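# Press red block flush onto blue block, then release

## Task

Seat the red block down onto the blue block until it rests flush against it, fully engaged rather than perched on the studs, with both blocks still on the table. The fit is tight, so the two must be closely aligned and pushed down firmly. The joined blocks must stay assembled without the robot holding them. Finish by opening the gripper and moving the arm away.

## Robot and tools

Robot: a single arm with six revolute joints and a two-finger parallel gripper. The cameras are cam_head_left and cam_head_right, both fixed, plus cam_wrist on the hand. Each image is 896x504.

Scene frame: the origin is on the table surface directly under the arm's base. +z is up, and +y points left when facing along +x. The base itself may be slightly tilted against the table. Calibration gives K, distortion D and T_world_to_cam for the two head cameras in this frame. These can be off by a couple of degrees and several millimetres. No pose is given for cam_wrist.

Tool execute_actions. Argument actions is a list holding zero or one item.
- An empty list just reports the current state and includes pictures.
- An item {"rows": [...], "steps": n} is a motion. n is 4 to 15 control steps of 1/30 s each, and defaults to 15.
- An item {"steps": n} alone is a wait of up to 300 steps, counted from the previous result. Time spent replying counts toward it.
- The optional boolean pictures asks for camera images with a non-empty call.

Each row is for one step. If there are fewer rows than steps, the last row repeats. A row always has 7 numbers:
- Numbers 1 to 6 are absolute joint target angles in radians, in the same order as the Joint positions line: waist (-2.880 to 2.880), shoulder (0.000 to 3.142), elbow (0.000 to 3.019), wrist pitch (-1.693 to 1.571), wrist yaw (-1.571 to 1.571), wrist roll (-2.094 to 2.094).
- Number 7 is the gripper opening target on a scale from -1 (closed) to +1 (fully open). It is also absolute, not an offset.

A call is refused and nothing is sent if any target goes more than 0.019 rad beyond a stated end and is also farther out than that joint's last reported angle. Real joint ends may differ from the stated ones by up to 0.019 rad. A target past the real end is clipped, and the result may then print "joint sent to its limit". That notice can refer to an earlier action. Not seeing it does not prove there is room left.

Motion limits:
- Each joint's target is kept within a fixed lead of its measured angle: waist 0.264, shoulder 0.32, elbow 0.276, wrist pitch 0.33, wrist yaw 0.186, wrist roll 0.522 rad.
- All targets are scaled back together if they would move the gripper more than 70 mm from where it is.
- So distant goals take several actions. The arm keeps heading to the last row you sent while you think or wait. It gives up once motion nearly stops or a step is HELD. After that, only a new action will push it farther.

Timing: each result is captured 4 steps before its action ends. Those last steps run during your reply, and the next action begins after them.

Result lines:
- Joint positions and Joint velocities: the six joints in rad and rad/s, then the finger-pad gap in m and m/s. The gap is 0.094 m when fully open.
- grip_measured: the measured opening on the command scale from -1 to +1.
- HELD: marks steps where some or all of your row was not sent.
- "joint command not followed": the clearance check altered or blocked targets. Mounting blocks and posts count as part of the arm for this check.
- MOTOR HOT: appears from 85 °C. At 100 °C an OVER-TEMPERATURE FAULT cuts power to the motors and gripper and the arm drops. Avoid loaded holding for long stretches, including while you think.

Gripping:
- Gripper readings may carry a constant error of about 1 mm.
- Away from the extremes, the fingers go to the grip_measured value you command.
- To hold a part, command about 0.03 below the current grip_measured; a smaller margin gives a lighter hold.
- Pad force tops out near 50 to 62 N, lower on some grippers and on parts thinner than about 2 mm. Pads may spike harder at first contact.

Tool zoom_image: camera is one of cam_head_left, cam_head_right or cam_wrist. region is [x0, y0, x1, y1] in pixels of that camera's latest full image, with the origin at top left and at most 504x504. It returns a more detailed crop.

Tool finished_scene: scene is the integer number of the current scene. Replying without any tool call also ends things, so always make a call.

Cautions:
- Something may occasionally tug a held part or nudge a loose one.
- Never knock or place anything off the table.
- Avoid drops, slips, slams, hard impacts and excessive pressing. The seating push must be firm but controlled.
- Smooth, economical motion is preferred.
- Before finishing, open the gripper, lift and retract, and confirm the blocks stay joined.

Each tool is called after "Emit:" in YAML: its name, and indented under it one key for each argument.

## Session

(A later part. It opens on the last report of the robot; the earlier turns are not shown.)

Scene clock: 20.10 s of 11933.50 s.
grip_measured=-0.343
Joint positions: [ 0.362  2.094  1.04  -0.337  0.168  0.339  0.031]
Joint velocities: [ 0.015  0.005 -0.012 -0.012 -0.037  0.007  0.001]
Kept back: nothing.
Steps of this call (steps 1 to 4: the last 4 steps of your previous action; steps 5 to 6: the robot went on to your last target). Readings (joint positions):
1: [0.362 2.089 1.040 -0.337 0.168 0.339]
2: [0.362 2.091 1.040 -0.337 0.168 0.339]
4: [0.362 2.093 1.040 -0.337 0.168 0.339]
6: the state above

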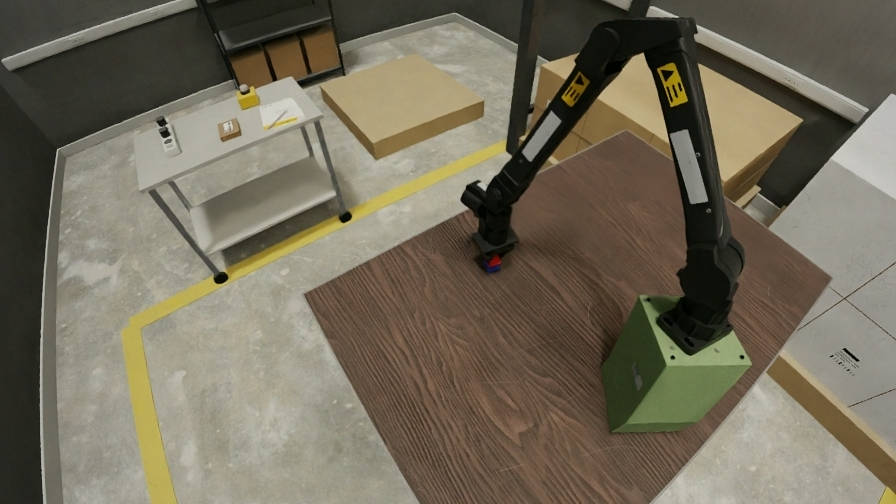

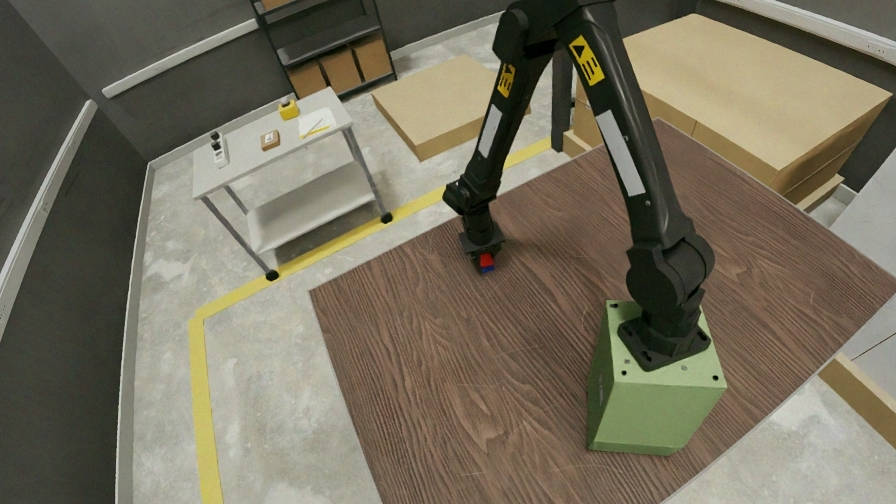

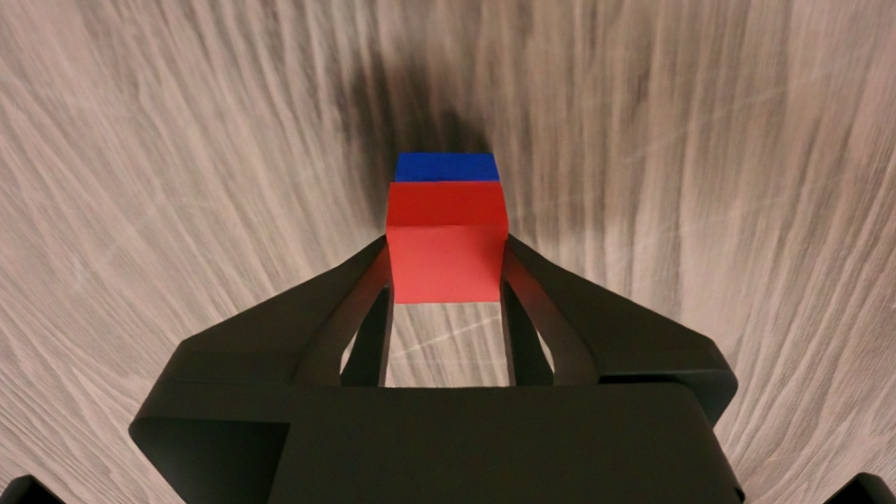

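Emit:
execute_actions:
  actions:
    - {"rows":[[0.379,2.13,1.063,-0.337,0.17,0.35,-0.375],[0.379,2.135,1.063,-0.33,0.17,0.35,-0.375],[0.379,2.14,1.063,-0.325,0.17,0.35,-0.375],[0.379,2.145,1.063,-0.32,0.17,0.35,-0.375]],"steps":10}

Emit:
execute_actions:
  actions:
    - {"steps":6}
  pictures: true

Emit:
zoom_image:
  camera: "cam_wrist"
  region: [360, 140, 540, 320]

Scene clock: 20.60 s of 11933.50 s.
grip_measured=-0.343
Joint positions: [ 0.363  2.097  1.04  -0.337  0.17   0.339  0.031]
Joint velocities: [-0.015 -0.005 -0.017 -0.007 -0.066  0.007 -0.   ]
Steps of this call (steps 1 to 9: the robot went on to your last target; steps 10 to 15: the first 6 steps of this action). Readings (joint positions):
10: [0.362 2.095 1.040 -0.337 0.168 0.339]
11: [0.362 2.096 1.040 -0.337 0.168 0.339]
13: [0.363 2.097 1.040 -0.337 0.168 0.339]
15: the state above

Scene clock: 20.80 s of 11933.50 s.
grip_measured=-0.343
Joint positions: [ 0.363  2.097  1.04  -0.337  0.17   0.339  0.031]
Joint velocities: [-0.005 -0.005  0.002 -0.007  0.007  0.007  0.001]
Kept back: nothing.
Steps of this call (steps 1 to 4: the last 4 steps of your previous action; steps 5 to 6: the robot went on to your last target). Readings (joint positions):
1: [0.363 2.097 1.040 -0.337 0.170 0.339]
2: [0.363 2.097 1.040 -0.337 0.170 0.339]
4: [0.363 2.097 1.040 -0.337 0.170 0.339]
6: the state above

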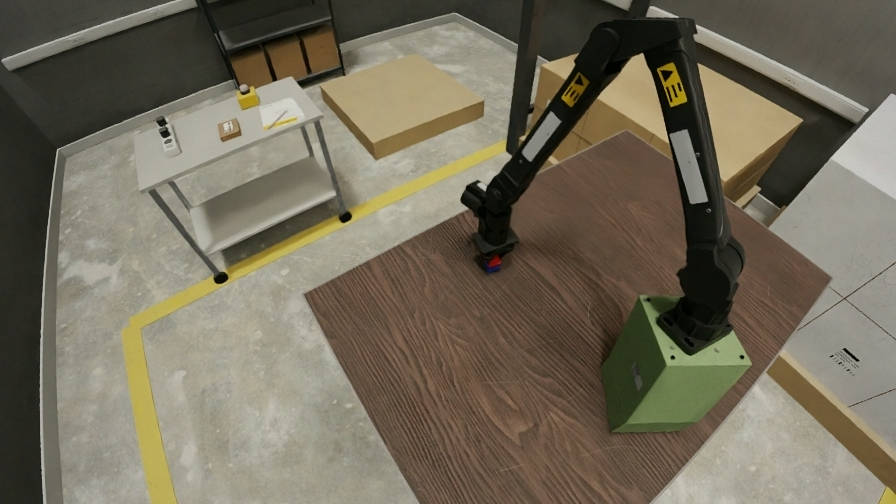

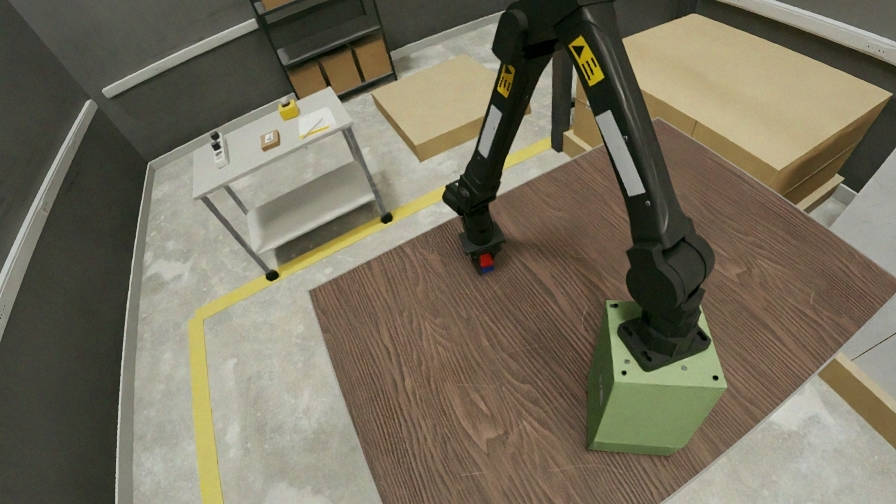

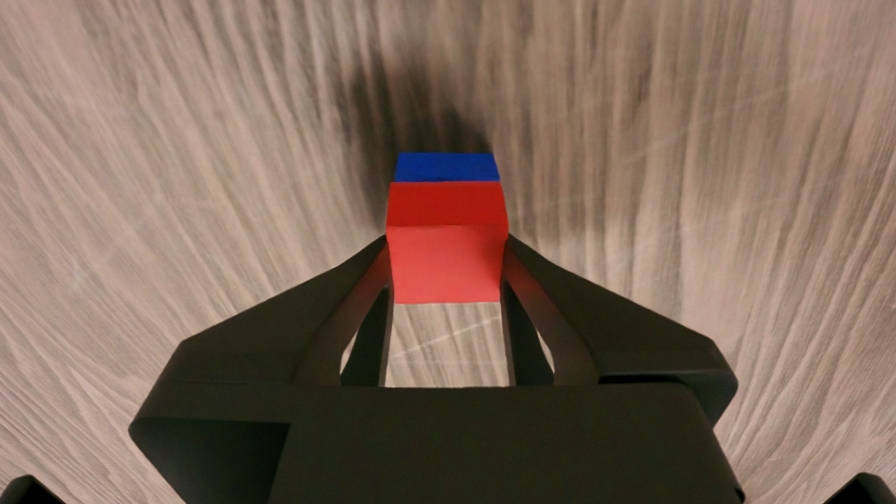

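Region (360, 140, 540, 320) of cam_wrist's 896x504 image, scaled by 2.800, with more detail than that image has.

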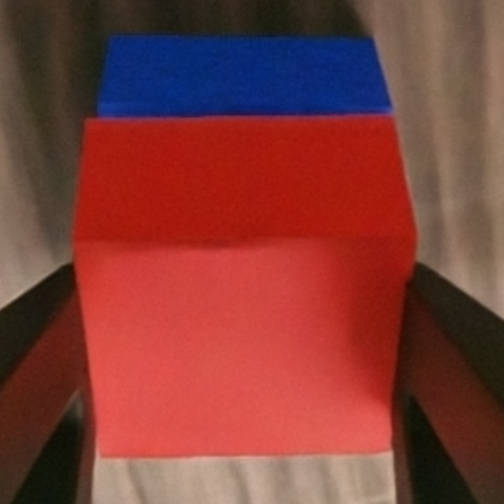

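Emit:
execute_actions:
  actions:
    - {"rows":[[0.363,2.125,1.05,-0.337,0.17,0.34,-0.375],[0.363,2.11,1.05,-0.337,0.17,0.34,-0.375],[0.363,2.11,1.05,-0.337,0.17,0.34,-0.35],[0.363,2.11,1.05,-0.337,0.17,0.34,-0.33],[0.363,2.11,1.05,-0.337,0.17,0.34,-0.31],[0.363,2.11,1.05,-0.337,0.17,0.34,-0.28],[0.363,2.11,1.05,-0.337,0.17,0.34,-0.2],[0.363,2.11,1.05,-0.337,0.17,0.34,-0.1],[0.363,2.11,1.05,-0.337,0.17,0.34,0.1],[0.363,2.11,1.05,-0.337,0.17,0.34,0.3]],"steps":13}

Emit:
execute_actions:
  actions:
    - {"steps":6}
  pictures: true

Emit:
zoom_image:
  camera: "cam_wrist"
  region: [340, 120, 560, 340]

Scene clock: 21.37 s of 11933.50 s.
grip_measured=+0.007
Joint positions: [ 0.363  2.097  1.04  -0.337  0.17   0.339  0.047]
Joint velocities: [-0.024 -0.015 -0.007  0.002 -0.022 -0.051  0.184]
Steps of this call (steps 1 to 8: the robot went on to your last target; steps 9 to 17: the first 9 steps of this action). Readings (joint positions):
9: [0.363 2.097 1.040 -0.337 0.170 0.339]
10: [0.363 2.097 1.040 -0.337 0.170 0.339]
12: [0.363 2.097 1.040 -0.337 0.170 0.339]
16: [0.363 2.097 1.040 -0.337 0.170 0.339]
17: the state above

Scene clock: 21.57 s of 11933.50 s.
grip_measured=+0.298
Joint positions: [ 0.363  2.097  1.04  -0.337  0.17   0.339  0.061]
Joint velocities: [-0.015 -0.015 -0.012 -0.012  0.022  0.051 -0.001]
Kept back: nothing.
Steps of this call (steps 1 to 4: the last 4 steps of your previous action; steps 5 to 6: the robot went on to your last target). Readings (joint positions):
1: [0.363 2.097 1.040 -0.337 0.170 0.339]
2: [0.363 2.097 1.040 -0.337 0.170 0.339]
4: [0.363 2.097 1.040 -0.337 0.170 0.339]
6: the state above

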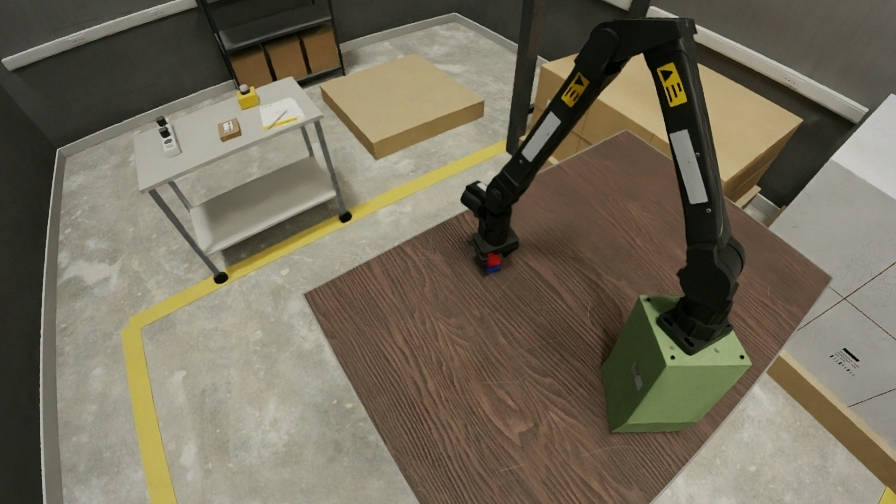

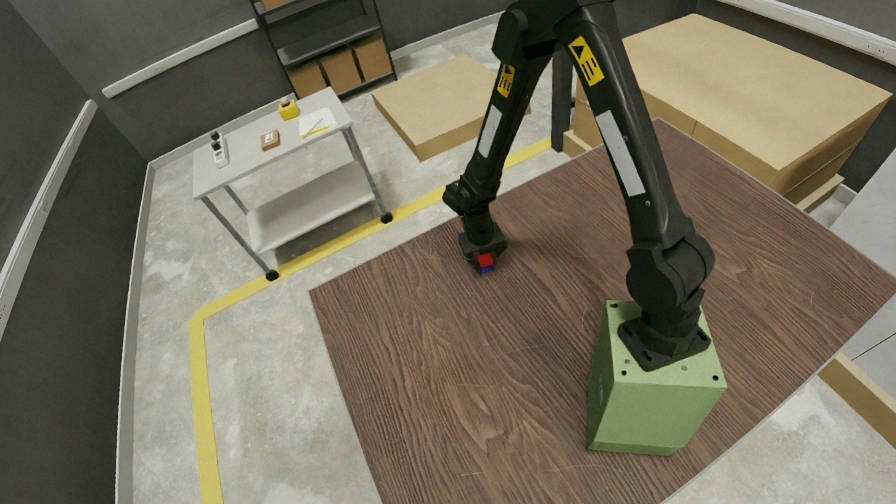

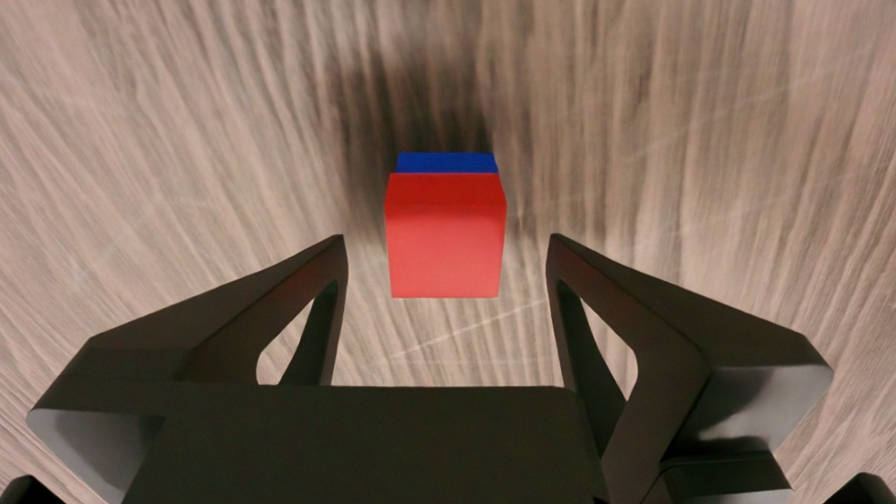

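Region (340, 120, 560, 340) of cam_wrist's 896x504 image, scaled by 2.291, with more detail than that image has.

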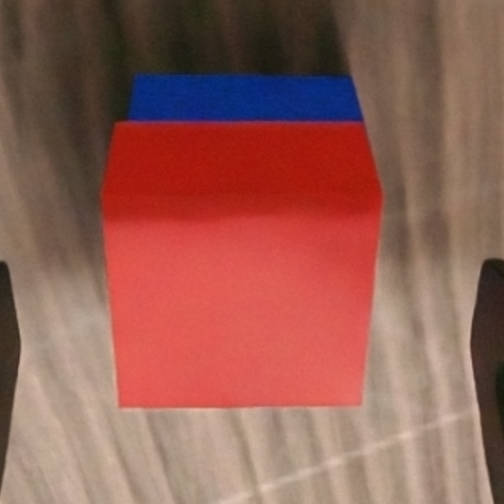

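Emit:
execute_actions:
  actions:
    - {"rows":[[0.363,2.10,1.05,-0.337,0.17,0.40,0.6],[0.363,2.10,1.05,-0.337,0.17,0.55,0.9],[0.363,2.11,1.05,-0.33,0.17,0.70,0.9],[0.363,2.12,1.05,-0.32,0.17,0.85,0.9],[0.363,2.13,1.05,-0.31,0.17,1.0,0.9],[0.363,2.14,1.05,-0.30,0.17,1.15,0.9],[0.363,2.15,1.05,-0.29,0.17,1.3,0.9],[0.363,2.16,1.05,-0.28,0.17,1.45,0.9],[0.363,2.17,1.05,-0.272,0.17,1.6,0.9],[0.363,2.172,1.05,-0.27,0.17,1.75,0.9],[0.363,2.172,1.05,-0.27,0.17,1.85,0.9],[0.363,2.172,1.05,-0.27,0.17,1.925,0.9]],"steps":15}

Emit:
execute_actions:
  actions:
    - {"steps":30}
  pictures: true

Scene clock: 22.63 s of 11933.50 s.
grip_measured=+0.898
Joint positions: [ 0.363  2.123  1.04  -0.291  0.17   1.19   0.089]
Joint velocities: [-0.005  0.22  -0.027  0.081 -0.066  2.689 -0.   ]
Steps of this call (steps 1 to 15: the robot went on to your last target; steps 16 to 21: nothing new was sent; steps 22 to 32: the first 11 steps of this action). Readings (joint positions):
22: [0.363 2.097 1.040 -0.337 0.170 0.347]
23: [0.363 2.097 1.040 -0.337 0.170 0.379]
25: [0.363 2.097 1.040 -0.337 0.170 0.509]
29: [0.363 2.104 1.040 -0.314 0.170 0.894]
32: the state above

Scene clock: 23.63 s of 11933.50 s.
grip_measured=+0.898
Joint positions: [ 0.363  2.151  1.04  -0.286  0.17   1.913  0.089]
Joint velocities: [ 0.015 -0.005 -0.017  0.007 -0.022  0.051  0.001]
Kept back: nothing.
Steps of this call (steps 1 to 4: the last 4 steps of your previous action; steps 5 to 30: the robot went on to your last target). Readings (joint positions):
1: [0.363 2.131 1.040 -0.289 0.170 1.288]
2: [0.363 2.138 1.040 -0.288 0.170 1.387]
4: [0.363 2.147 1.040 -0.288 0.170 1.571]
8: [0.363 2.151 1.040 -0.288 0.170 1.775]
30: the state above

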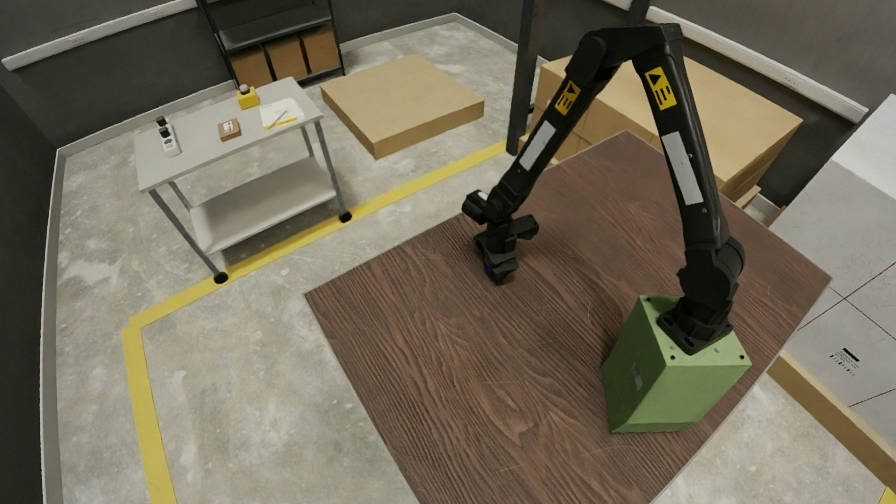

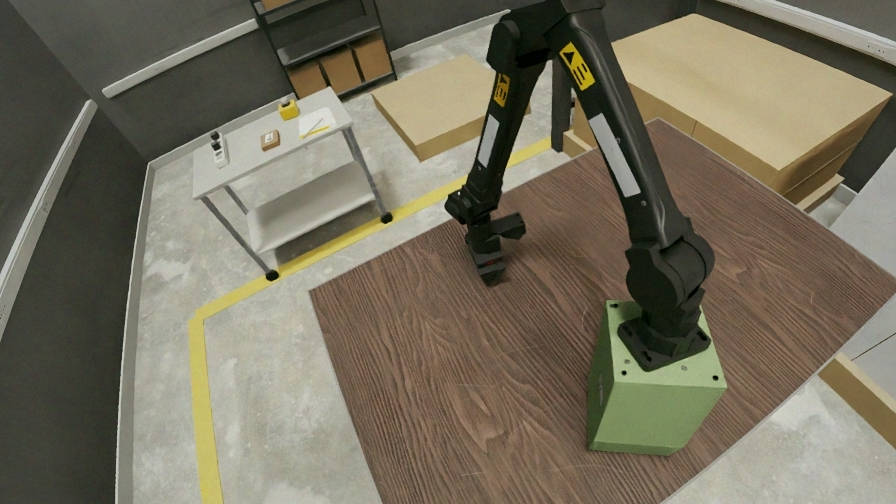

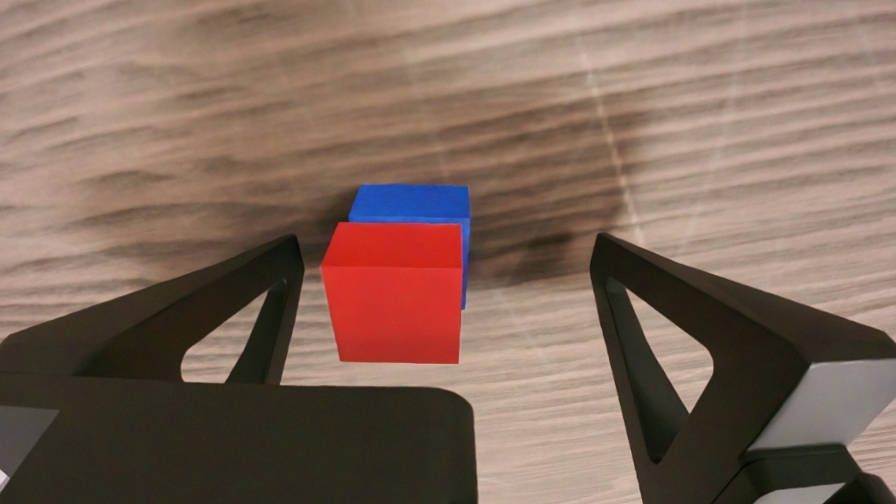

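Emit:
execute_actions:
  actions:
    - {"rows":[[0.358,2.172,1.06,-0.29,0.17,1.925,0.9],[0.352,2.172,1.07,-0.30,0.17,1.925,0.9],[0.346,2.172,1.078,-0.308,0.17,1.925,0.8],[0.342,2.172,1.085,-0.314,0.17,1.925,0.7],[0.340,2.172,1.088,-0.316,0.17,1.925,0.6]],"steps":12}

Emit:
execute_actions:
  actions:
    - {"steps":8}
  pictures: true

Scene clock: 24.47 s of 11933.50 s.
grip_measured=+0.602
Joint positions: [ 0.36   2.151  1.064 -0.3    0.17   1.914  0.075]
Joint velocities: [-0.044 -0.005  0.105 -0.017  0.066 -0.022 -0.001]
Steps of this call (steps 1 to 15: the robot went on to your last target; steps 16 to 17: nothing new was sent; steps 18 to 25: the first 8 steps of this action). Readings (joint positions):
18: [0.363 2.151 1.040 -0.286 0.170 1.914]
19: [0.363 2.151 1.041 -0.286 0.170 1.914]
21: [0.363 2.151 1.046 -0.292 0.170 1.914]
25: the state above

Scene clock: 24.73 s of 11933.50 s.
grip_measured=+0.602
Joint positions: [ 0.356  2.151  1.071 -0.3    0.17   1.914  0.075]
Joint velocities: [ 0.005 -0.005 -0.002 -0.012 -0.037  0.022 -0.001]
Kept back: nothing.
Steps of this call (steps 1 to 4: the last 4 steps of your previous action; steps 5 to 8: the robot went on to your last target). Readings (joint positions):
1: [0.359 2.151 1.067 -0.300 0.170 1.914]
2: [0.358 2.151 1.069 -0.300 0.170 1.914]
4: [0.357 2.151 1.071 -0.300 0.170 1.914]
8: the state above

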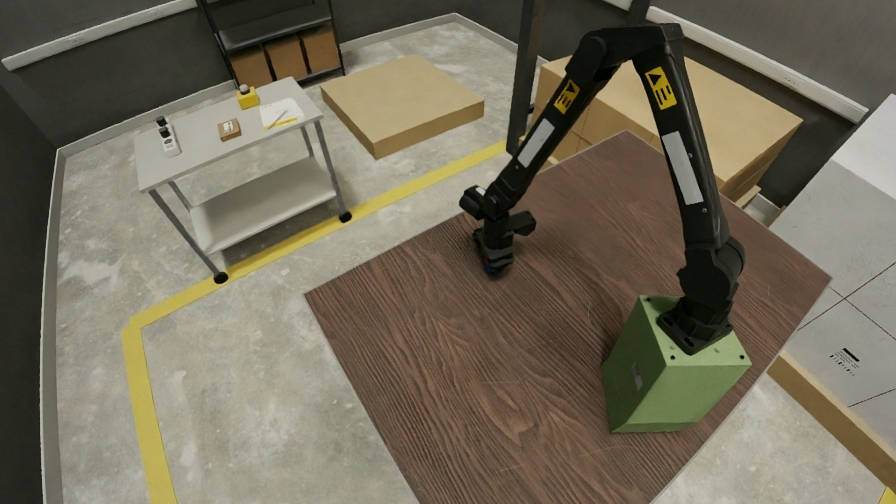

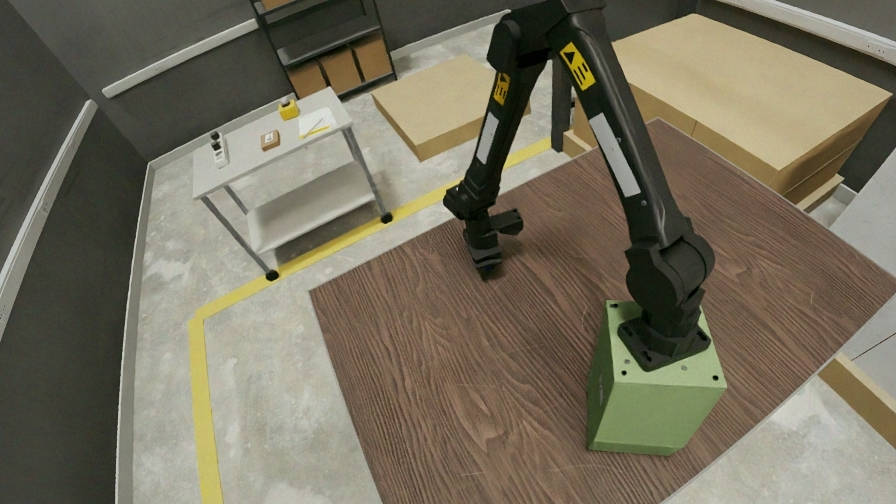

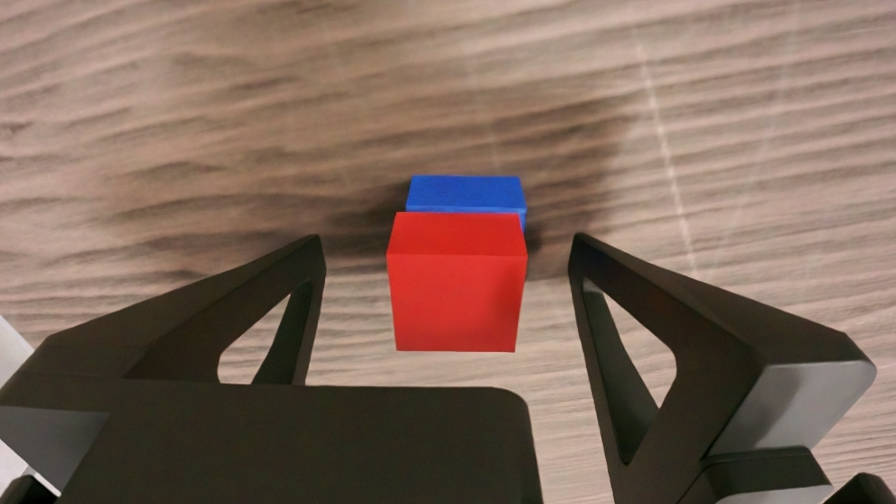

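Emit:
execute_actions:
  actions:
    - {"rows":[[0.345,2.172,1.06,-0.305,0.17,1.925,0.5],[0.345,2.175,1.052,-0.305,0.17,1.925,0.4],[0.345,2.178,1.046,-0.305,0.17,1.925,0.3],[0.345,2.18,1.043,-0.305,0.17,1.925,0.2],[0.345,2.18,1.043,-0.305,0.17,1.925,0.1],[0.345,2.18,1.043,-0.305,0.17,1.925,0.0]],"steps":12}

Emit:
execute_actions:
  actions:
    - {"steps":6}
  pictures: true

Scene clock: 25.20 s of 11933.50 s.
grip_measured=+0.004
Joint positions: [ 0.356  2.151  1.048 -0.3    0.17   1.915  0.047]
Joint velocities: [ 0.005 -0.015 -0.061 -0.007 -0.037  0.081 -0.005]
Steps of this call (steps 1 to 6: the robot went on to your last target; steps 7 to 14: the first 8 steps of this action). Readings (joint positions):
7: [0.356 2.151 1.071 -0.300 0.170 1.915]
8: [0.356 2.151 1.069 -0.300 0.170 1.915]
10: [0.356 2.151 1.064 -0.300 0.170 1.915]
14: the state above

Scene clock: 25.40 s of 11933.50 s.
grip_measured=+0.002
Joint positions: [ 0.356  2.151  1.047 -0.3    0.17   1.915  0.047]
Joint velocities: [-0.005 -0.015 -0.017 -0.012  0.037  0.037 -0.001]
Kept back: nothing.
Steps of this call (steps 1 to 4: the last 4 steps of your previous action; steps 5 to 6: the robot went on to your last target). Readings (joint positions):
1: [0.356 2.151 1.047 -0.300 0.170 1.915]
2: [0.356 2.151 1.047 -0.300 0.170 1.915]
4: [0.356 2.151 1.047 -0.300 0.170 1.915]
6: the state above

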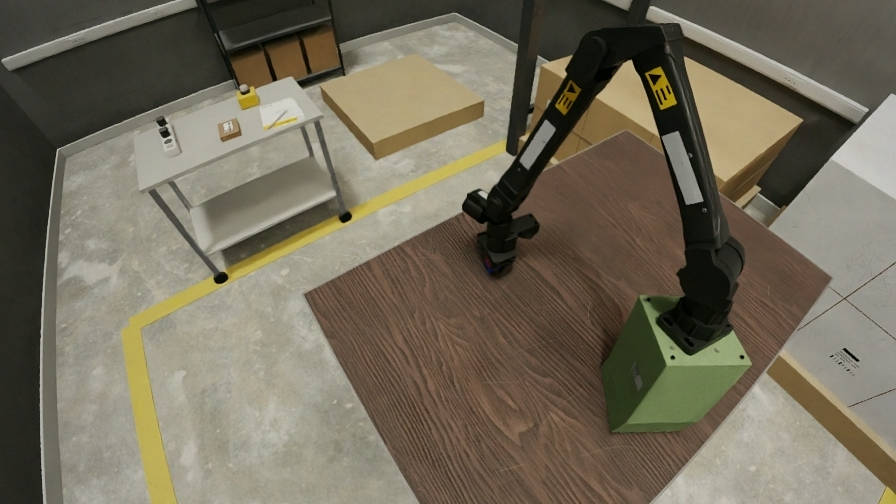

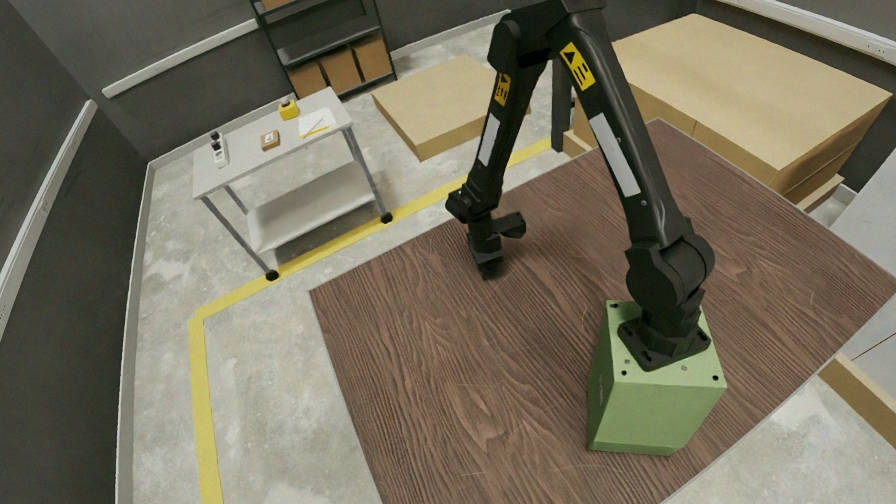

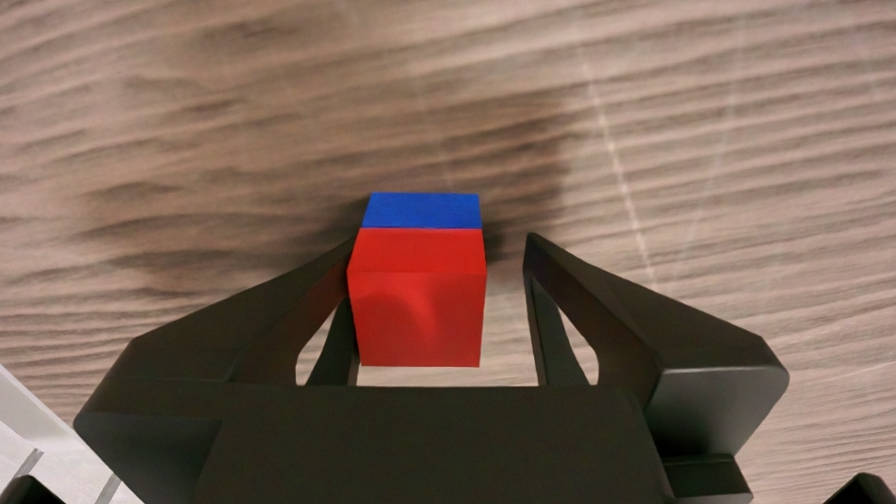

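Emit:
execute_actions:
  actions:
    - {"rows":[[0.345,2.18,1.06,-0.305,0.17,1.925,0.05],[0.345,2.18,1.068,-0.305,0.17,1.925,0.05],[0.345,2.18,1.073,-0.305,0.17,1.925,0.05],[0.345,2.18,1.076,-0.305,0.17,1.925,0.05]],"steps":10}

Emit:
execute_actions:
  actions:
    - {"steps":8}
  pictures: true

Scene clock: 25.83 s of 11933.50 s.
grip_measured=+0.048
Joint positions: [ 0.356  2.151  1.05  -0.3    0.17   1.915  0.049]
Joint velocities: [-0.005  0.015  0.042 -0.012  0.022 -0.022 -0.   ]
Steps of this call (steps 1 to 7: the robot went on to your last target; steps 8 to 13: the first 6 steps of this action). Readings (joint positions):
8: [0.356 2.151 1.047 -0.300 0.170 1.915]
9: [0.356 2.151 1.047 -0.300 0.170 1.915]
11: [0.356 2.151 1.048 -0.300 0.170 1.915]
13: the state above

Scene clock: 26.10 s of 11933.50 s.
grip_measured=+0.048
Joint positions: [ 0.356  2.151  1.055 -0.3    0.17   1.915  0.049]
Joint velocities: [-0.005  0.005 -0.017 -0.007  0.037  0.037  0.002]
Kept back: nothing.
Steps of this call (steps 1 to 4: the last 4 steps of your previous action; steps 5 to 8: the robot went on to your last target). Readings (joint positions):
1: [0.356 2.151 1.051 -0.300 0.170 1.915]
2: [0.356 2.151 1.052 -0.300 0.170 1.915]
4: [0.356 2.151 1.054 -0.300 0.170 1.915]
8: the state above

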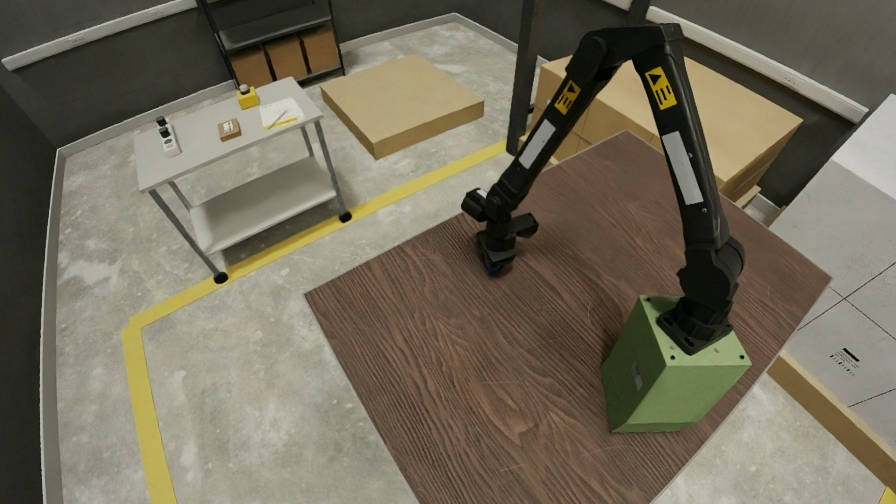

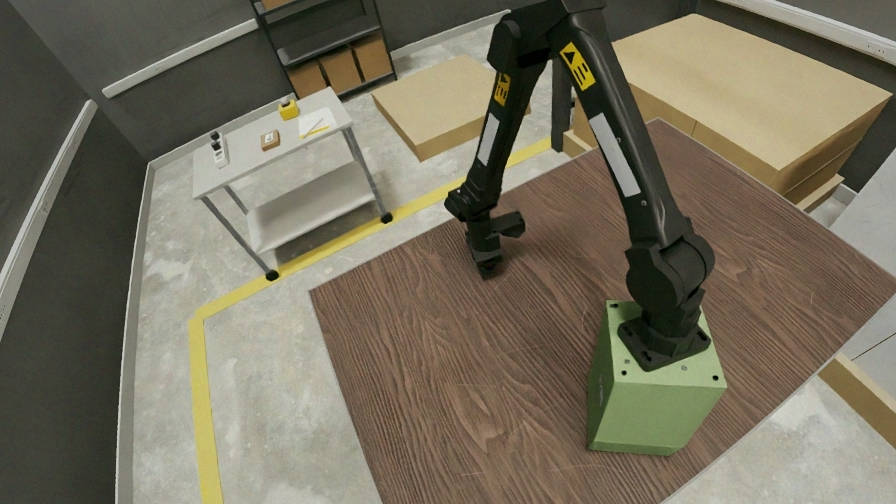

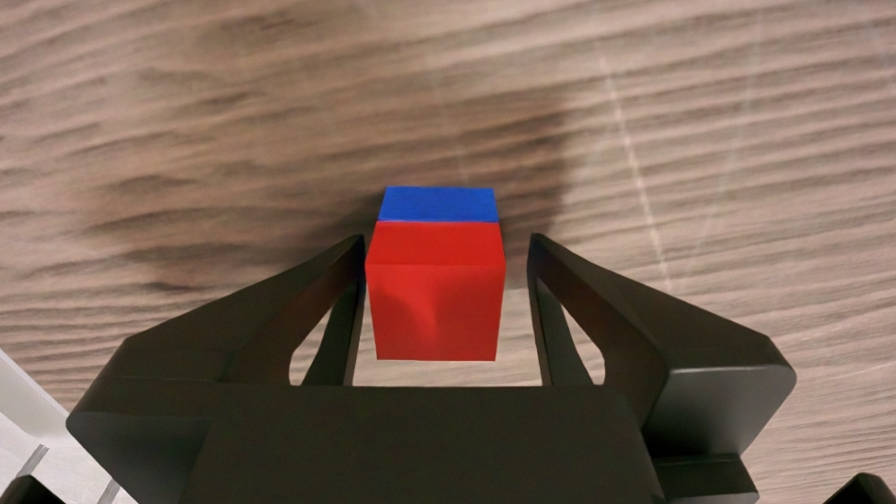

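Emit:
execute_actions:
  actions:
    - {"rows":[[0.345,2.18,1.08,-0.305,0.17,1.925,-0.05],[0.345,2.18,1.08,-0.305,0.17,1.925,-0.12],[0.345,2.18,1.08,-0.305,0.17,1.925,-0.18],[0.345,2.18,1.08,-0.305,0.17,1.925,-0.23],[0.345,2.18,1.08,-0.305,0.17,1.925,-0.27],[0.345,2.18,1.08,-0.305,0.17,1.925,-0.30],[0.345,2.18,1.08,-0.305,0.17,1.925,-0.32],[0.345,2.18,1.08,-0.305,0.17,1.925,-0.335],[0.345,2.18,1.08,-0.305,0.17,1.925,-0.35],[0.345,2.18,1.08,-0.305,0.17,1.925,-0.365],[0.345,2.18,1.08,-0.305,0.17,1.925,-0.375]],"steps":13}

Emit:
execute_actions:
  actions:
    - {"steps":5}
  pictures: true

Emit:
zoom_image:
  camera: "cam_wrist"
  region: [350, 170, 550, 330]

Scene clock: 26.57 s of 11933.50 s.
grip_measured=-0.329
Joint positions: [ 0.356  2.151  1.055 -0.3    0.17   1.915  0.032]
Joint velocities: [-0.015 -0.015 -0.007  0.002 -0.007  0.022 -0.004]
Steps of this call (steps 1 to 5: the robot went on to your last target; steps 6 to 14: the first 9 steps of this action). Readings (joint positions):
6: [0.356 2.151 1.055 -0.300 0.170 1.915]
7: [0.356 2.151 1.055 -0.300 0.170 1.915]
9: [0.356 2.151 1.055 -0.300 0.170 1.915]
13: [0.356 2.151 1.055 -0.300 0.170 1.915]
14: the state above

Scene clock: 26.73 s of 11933.50 s.
grip_measured=-0.331
Joint positions: [ 0.356  2.151  1.055 -0.3    0.17   1.915  0.031]
Joint velocities: [ 0.005 -0.015  0.007 -0.002 -0.037 -0.007 -0.   ]
Kept back: nothing.
Steps of this call (steps 1 to 4: the last 4 steps of your previous action; step 5: the robot went on to your last target). Readings (joint positions):
1: [0.356 2.151 1.055 -0.300 0.170 1.915]
2: [0.356 2.151 1.055 -0.300 0.170 1.915]
4: [0.356 2.151 1.055 -0.300 0.170 1.915]
5: the state above

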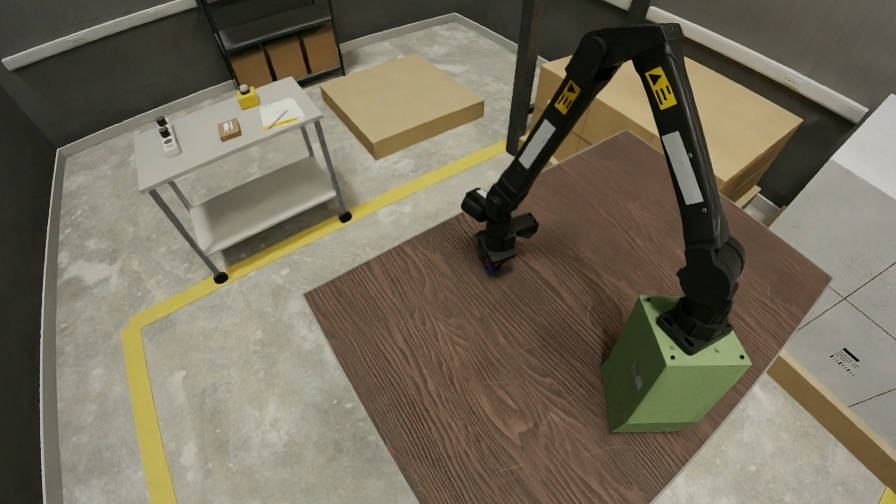

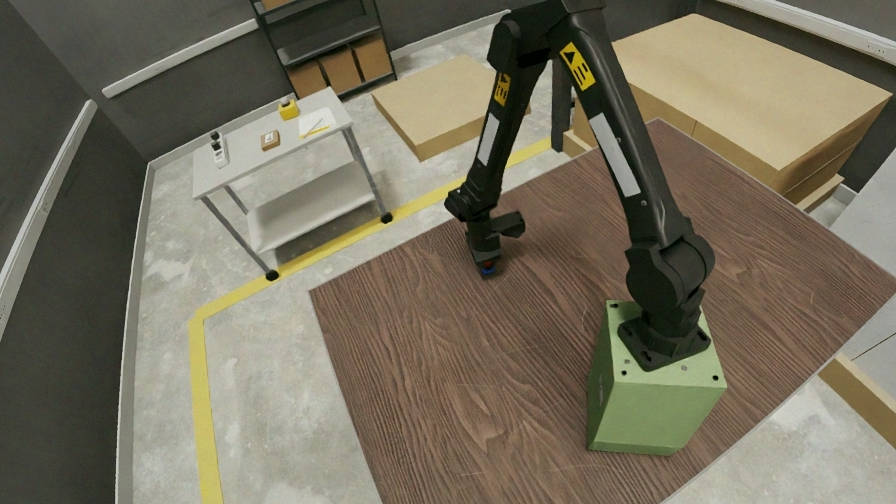

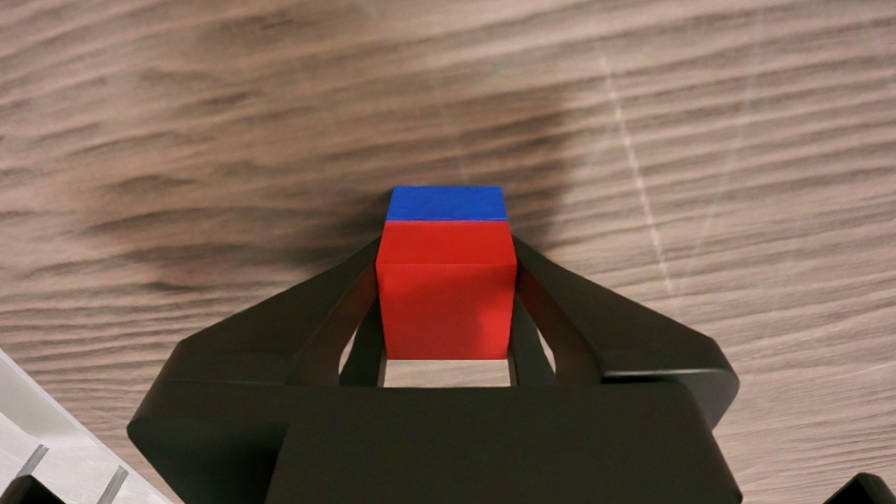

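Region (350, 170, 550, 330) of cam_wrist's 896x504 image, scaled by 2.520, with more detail than that image has; it fills the top 403 rows of this view, and the rest is white.

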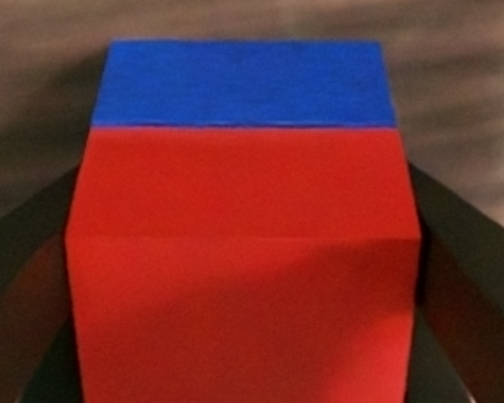

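Emit:
execute_actions:
  actions:
    - {"rows":[[0.345,2.19,1.08,-0.305,0.17,1.925,-0.375],[0.345,2.205,1.08,-0.305,0.17,1.925,-0.375],[0.345,2.22,1.08,-0.305,0.17,1.925,-0.375],[0.345,2.235,1.08,-0.305,0.17,1.925,-0.375],[0.345,2.25,1.08,-0.305,0.17,1.925,-0.375],[0.345,2.265,1.08,-0.305,0.17,1.925,-0.375],[0.345,2.28,1.08,-0.305,0.17,1.925,-0.375],[0.345,2.29,1.08,-0.305,0.17,1.925,-0.375]],"steps":12}
  pictures: true

Emit:
zoom_image:
  camera: "cam_wrist"
  region: [350, 170, 550, 330]

Scene clock: 27.40 s of 11933.50 s.
grip_measured=-0.332
Joint positions: [ 0.356  2.157  1.059 -0.306  0.171  1.916  0.031]
Joint velocities: [ 0.005  0.015  0.042 -0.061  0.007 -0.022 -0.002]
Steps of this call (steps 1 to 12: the robot went on to your last target; steps 13 to 20: the first 8 steps of this action). Readings (joint positions):
13: [0.356 2.151 1.055 -0.300 0.170 1.915]
14: [0.356 2.152 1.055 -0.300 0.170 1.915]
16: [0.356 2.154 1.056 -0.300 0.170 1.915]
20: the state above

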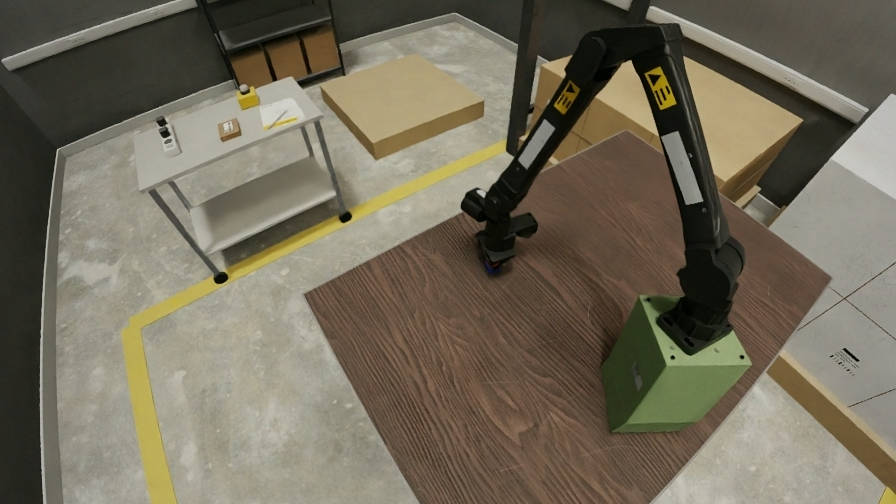

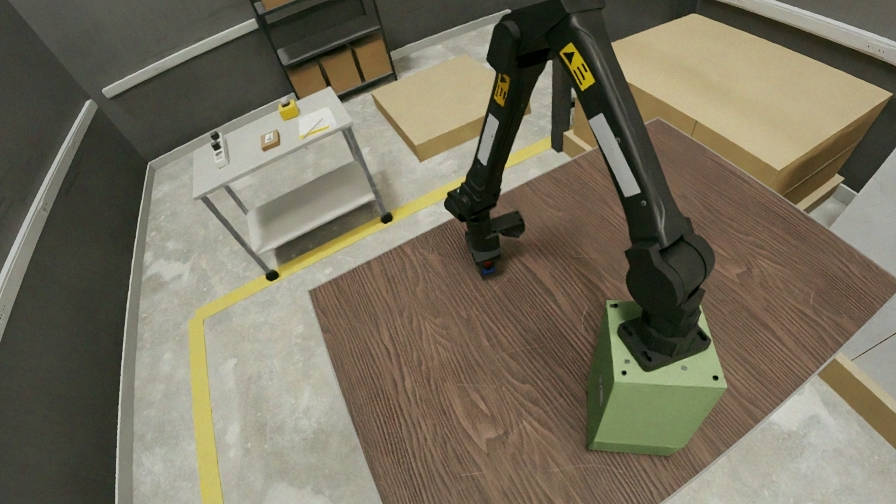

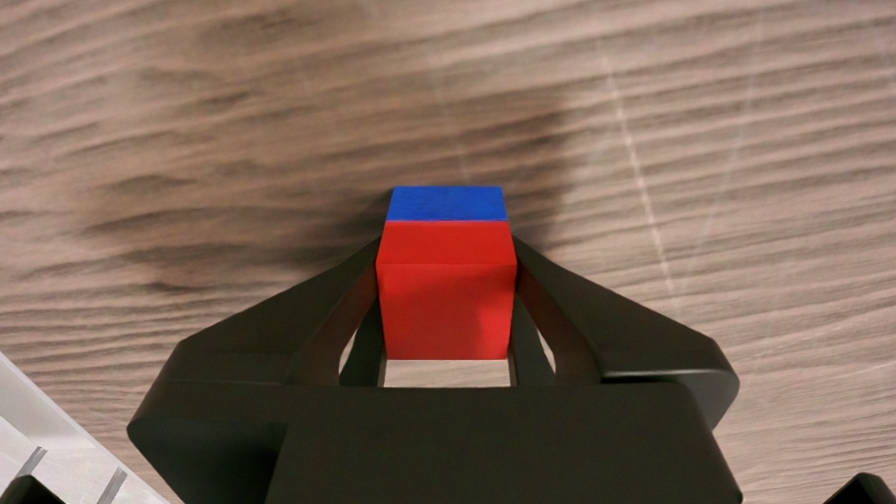

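Region (350, 170, 550, 330) of cam_wrist's 896x504 image, scaled by 2.520, with more detail than that image has; it fills the top 403 rows of this view, and the rest is white.

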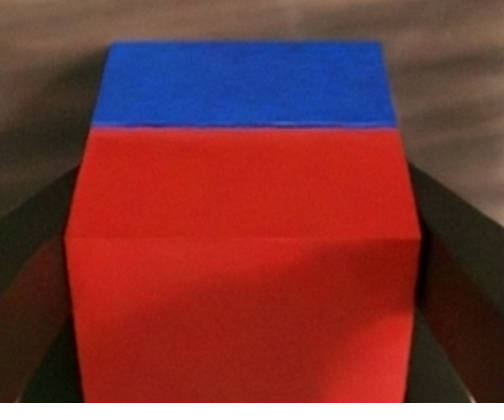

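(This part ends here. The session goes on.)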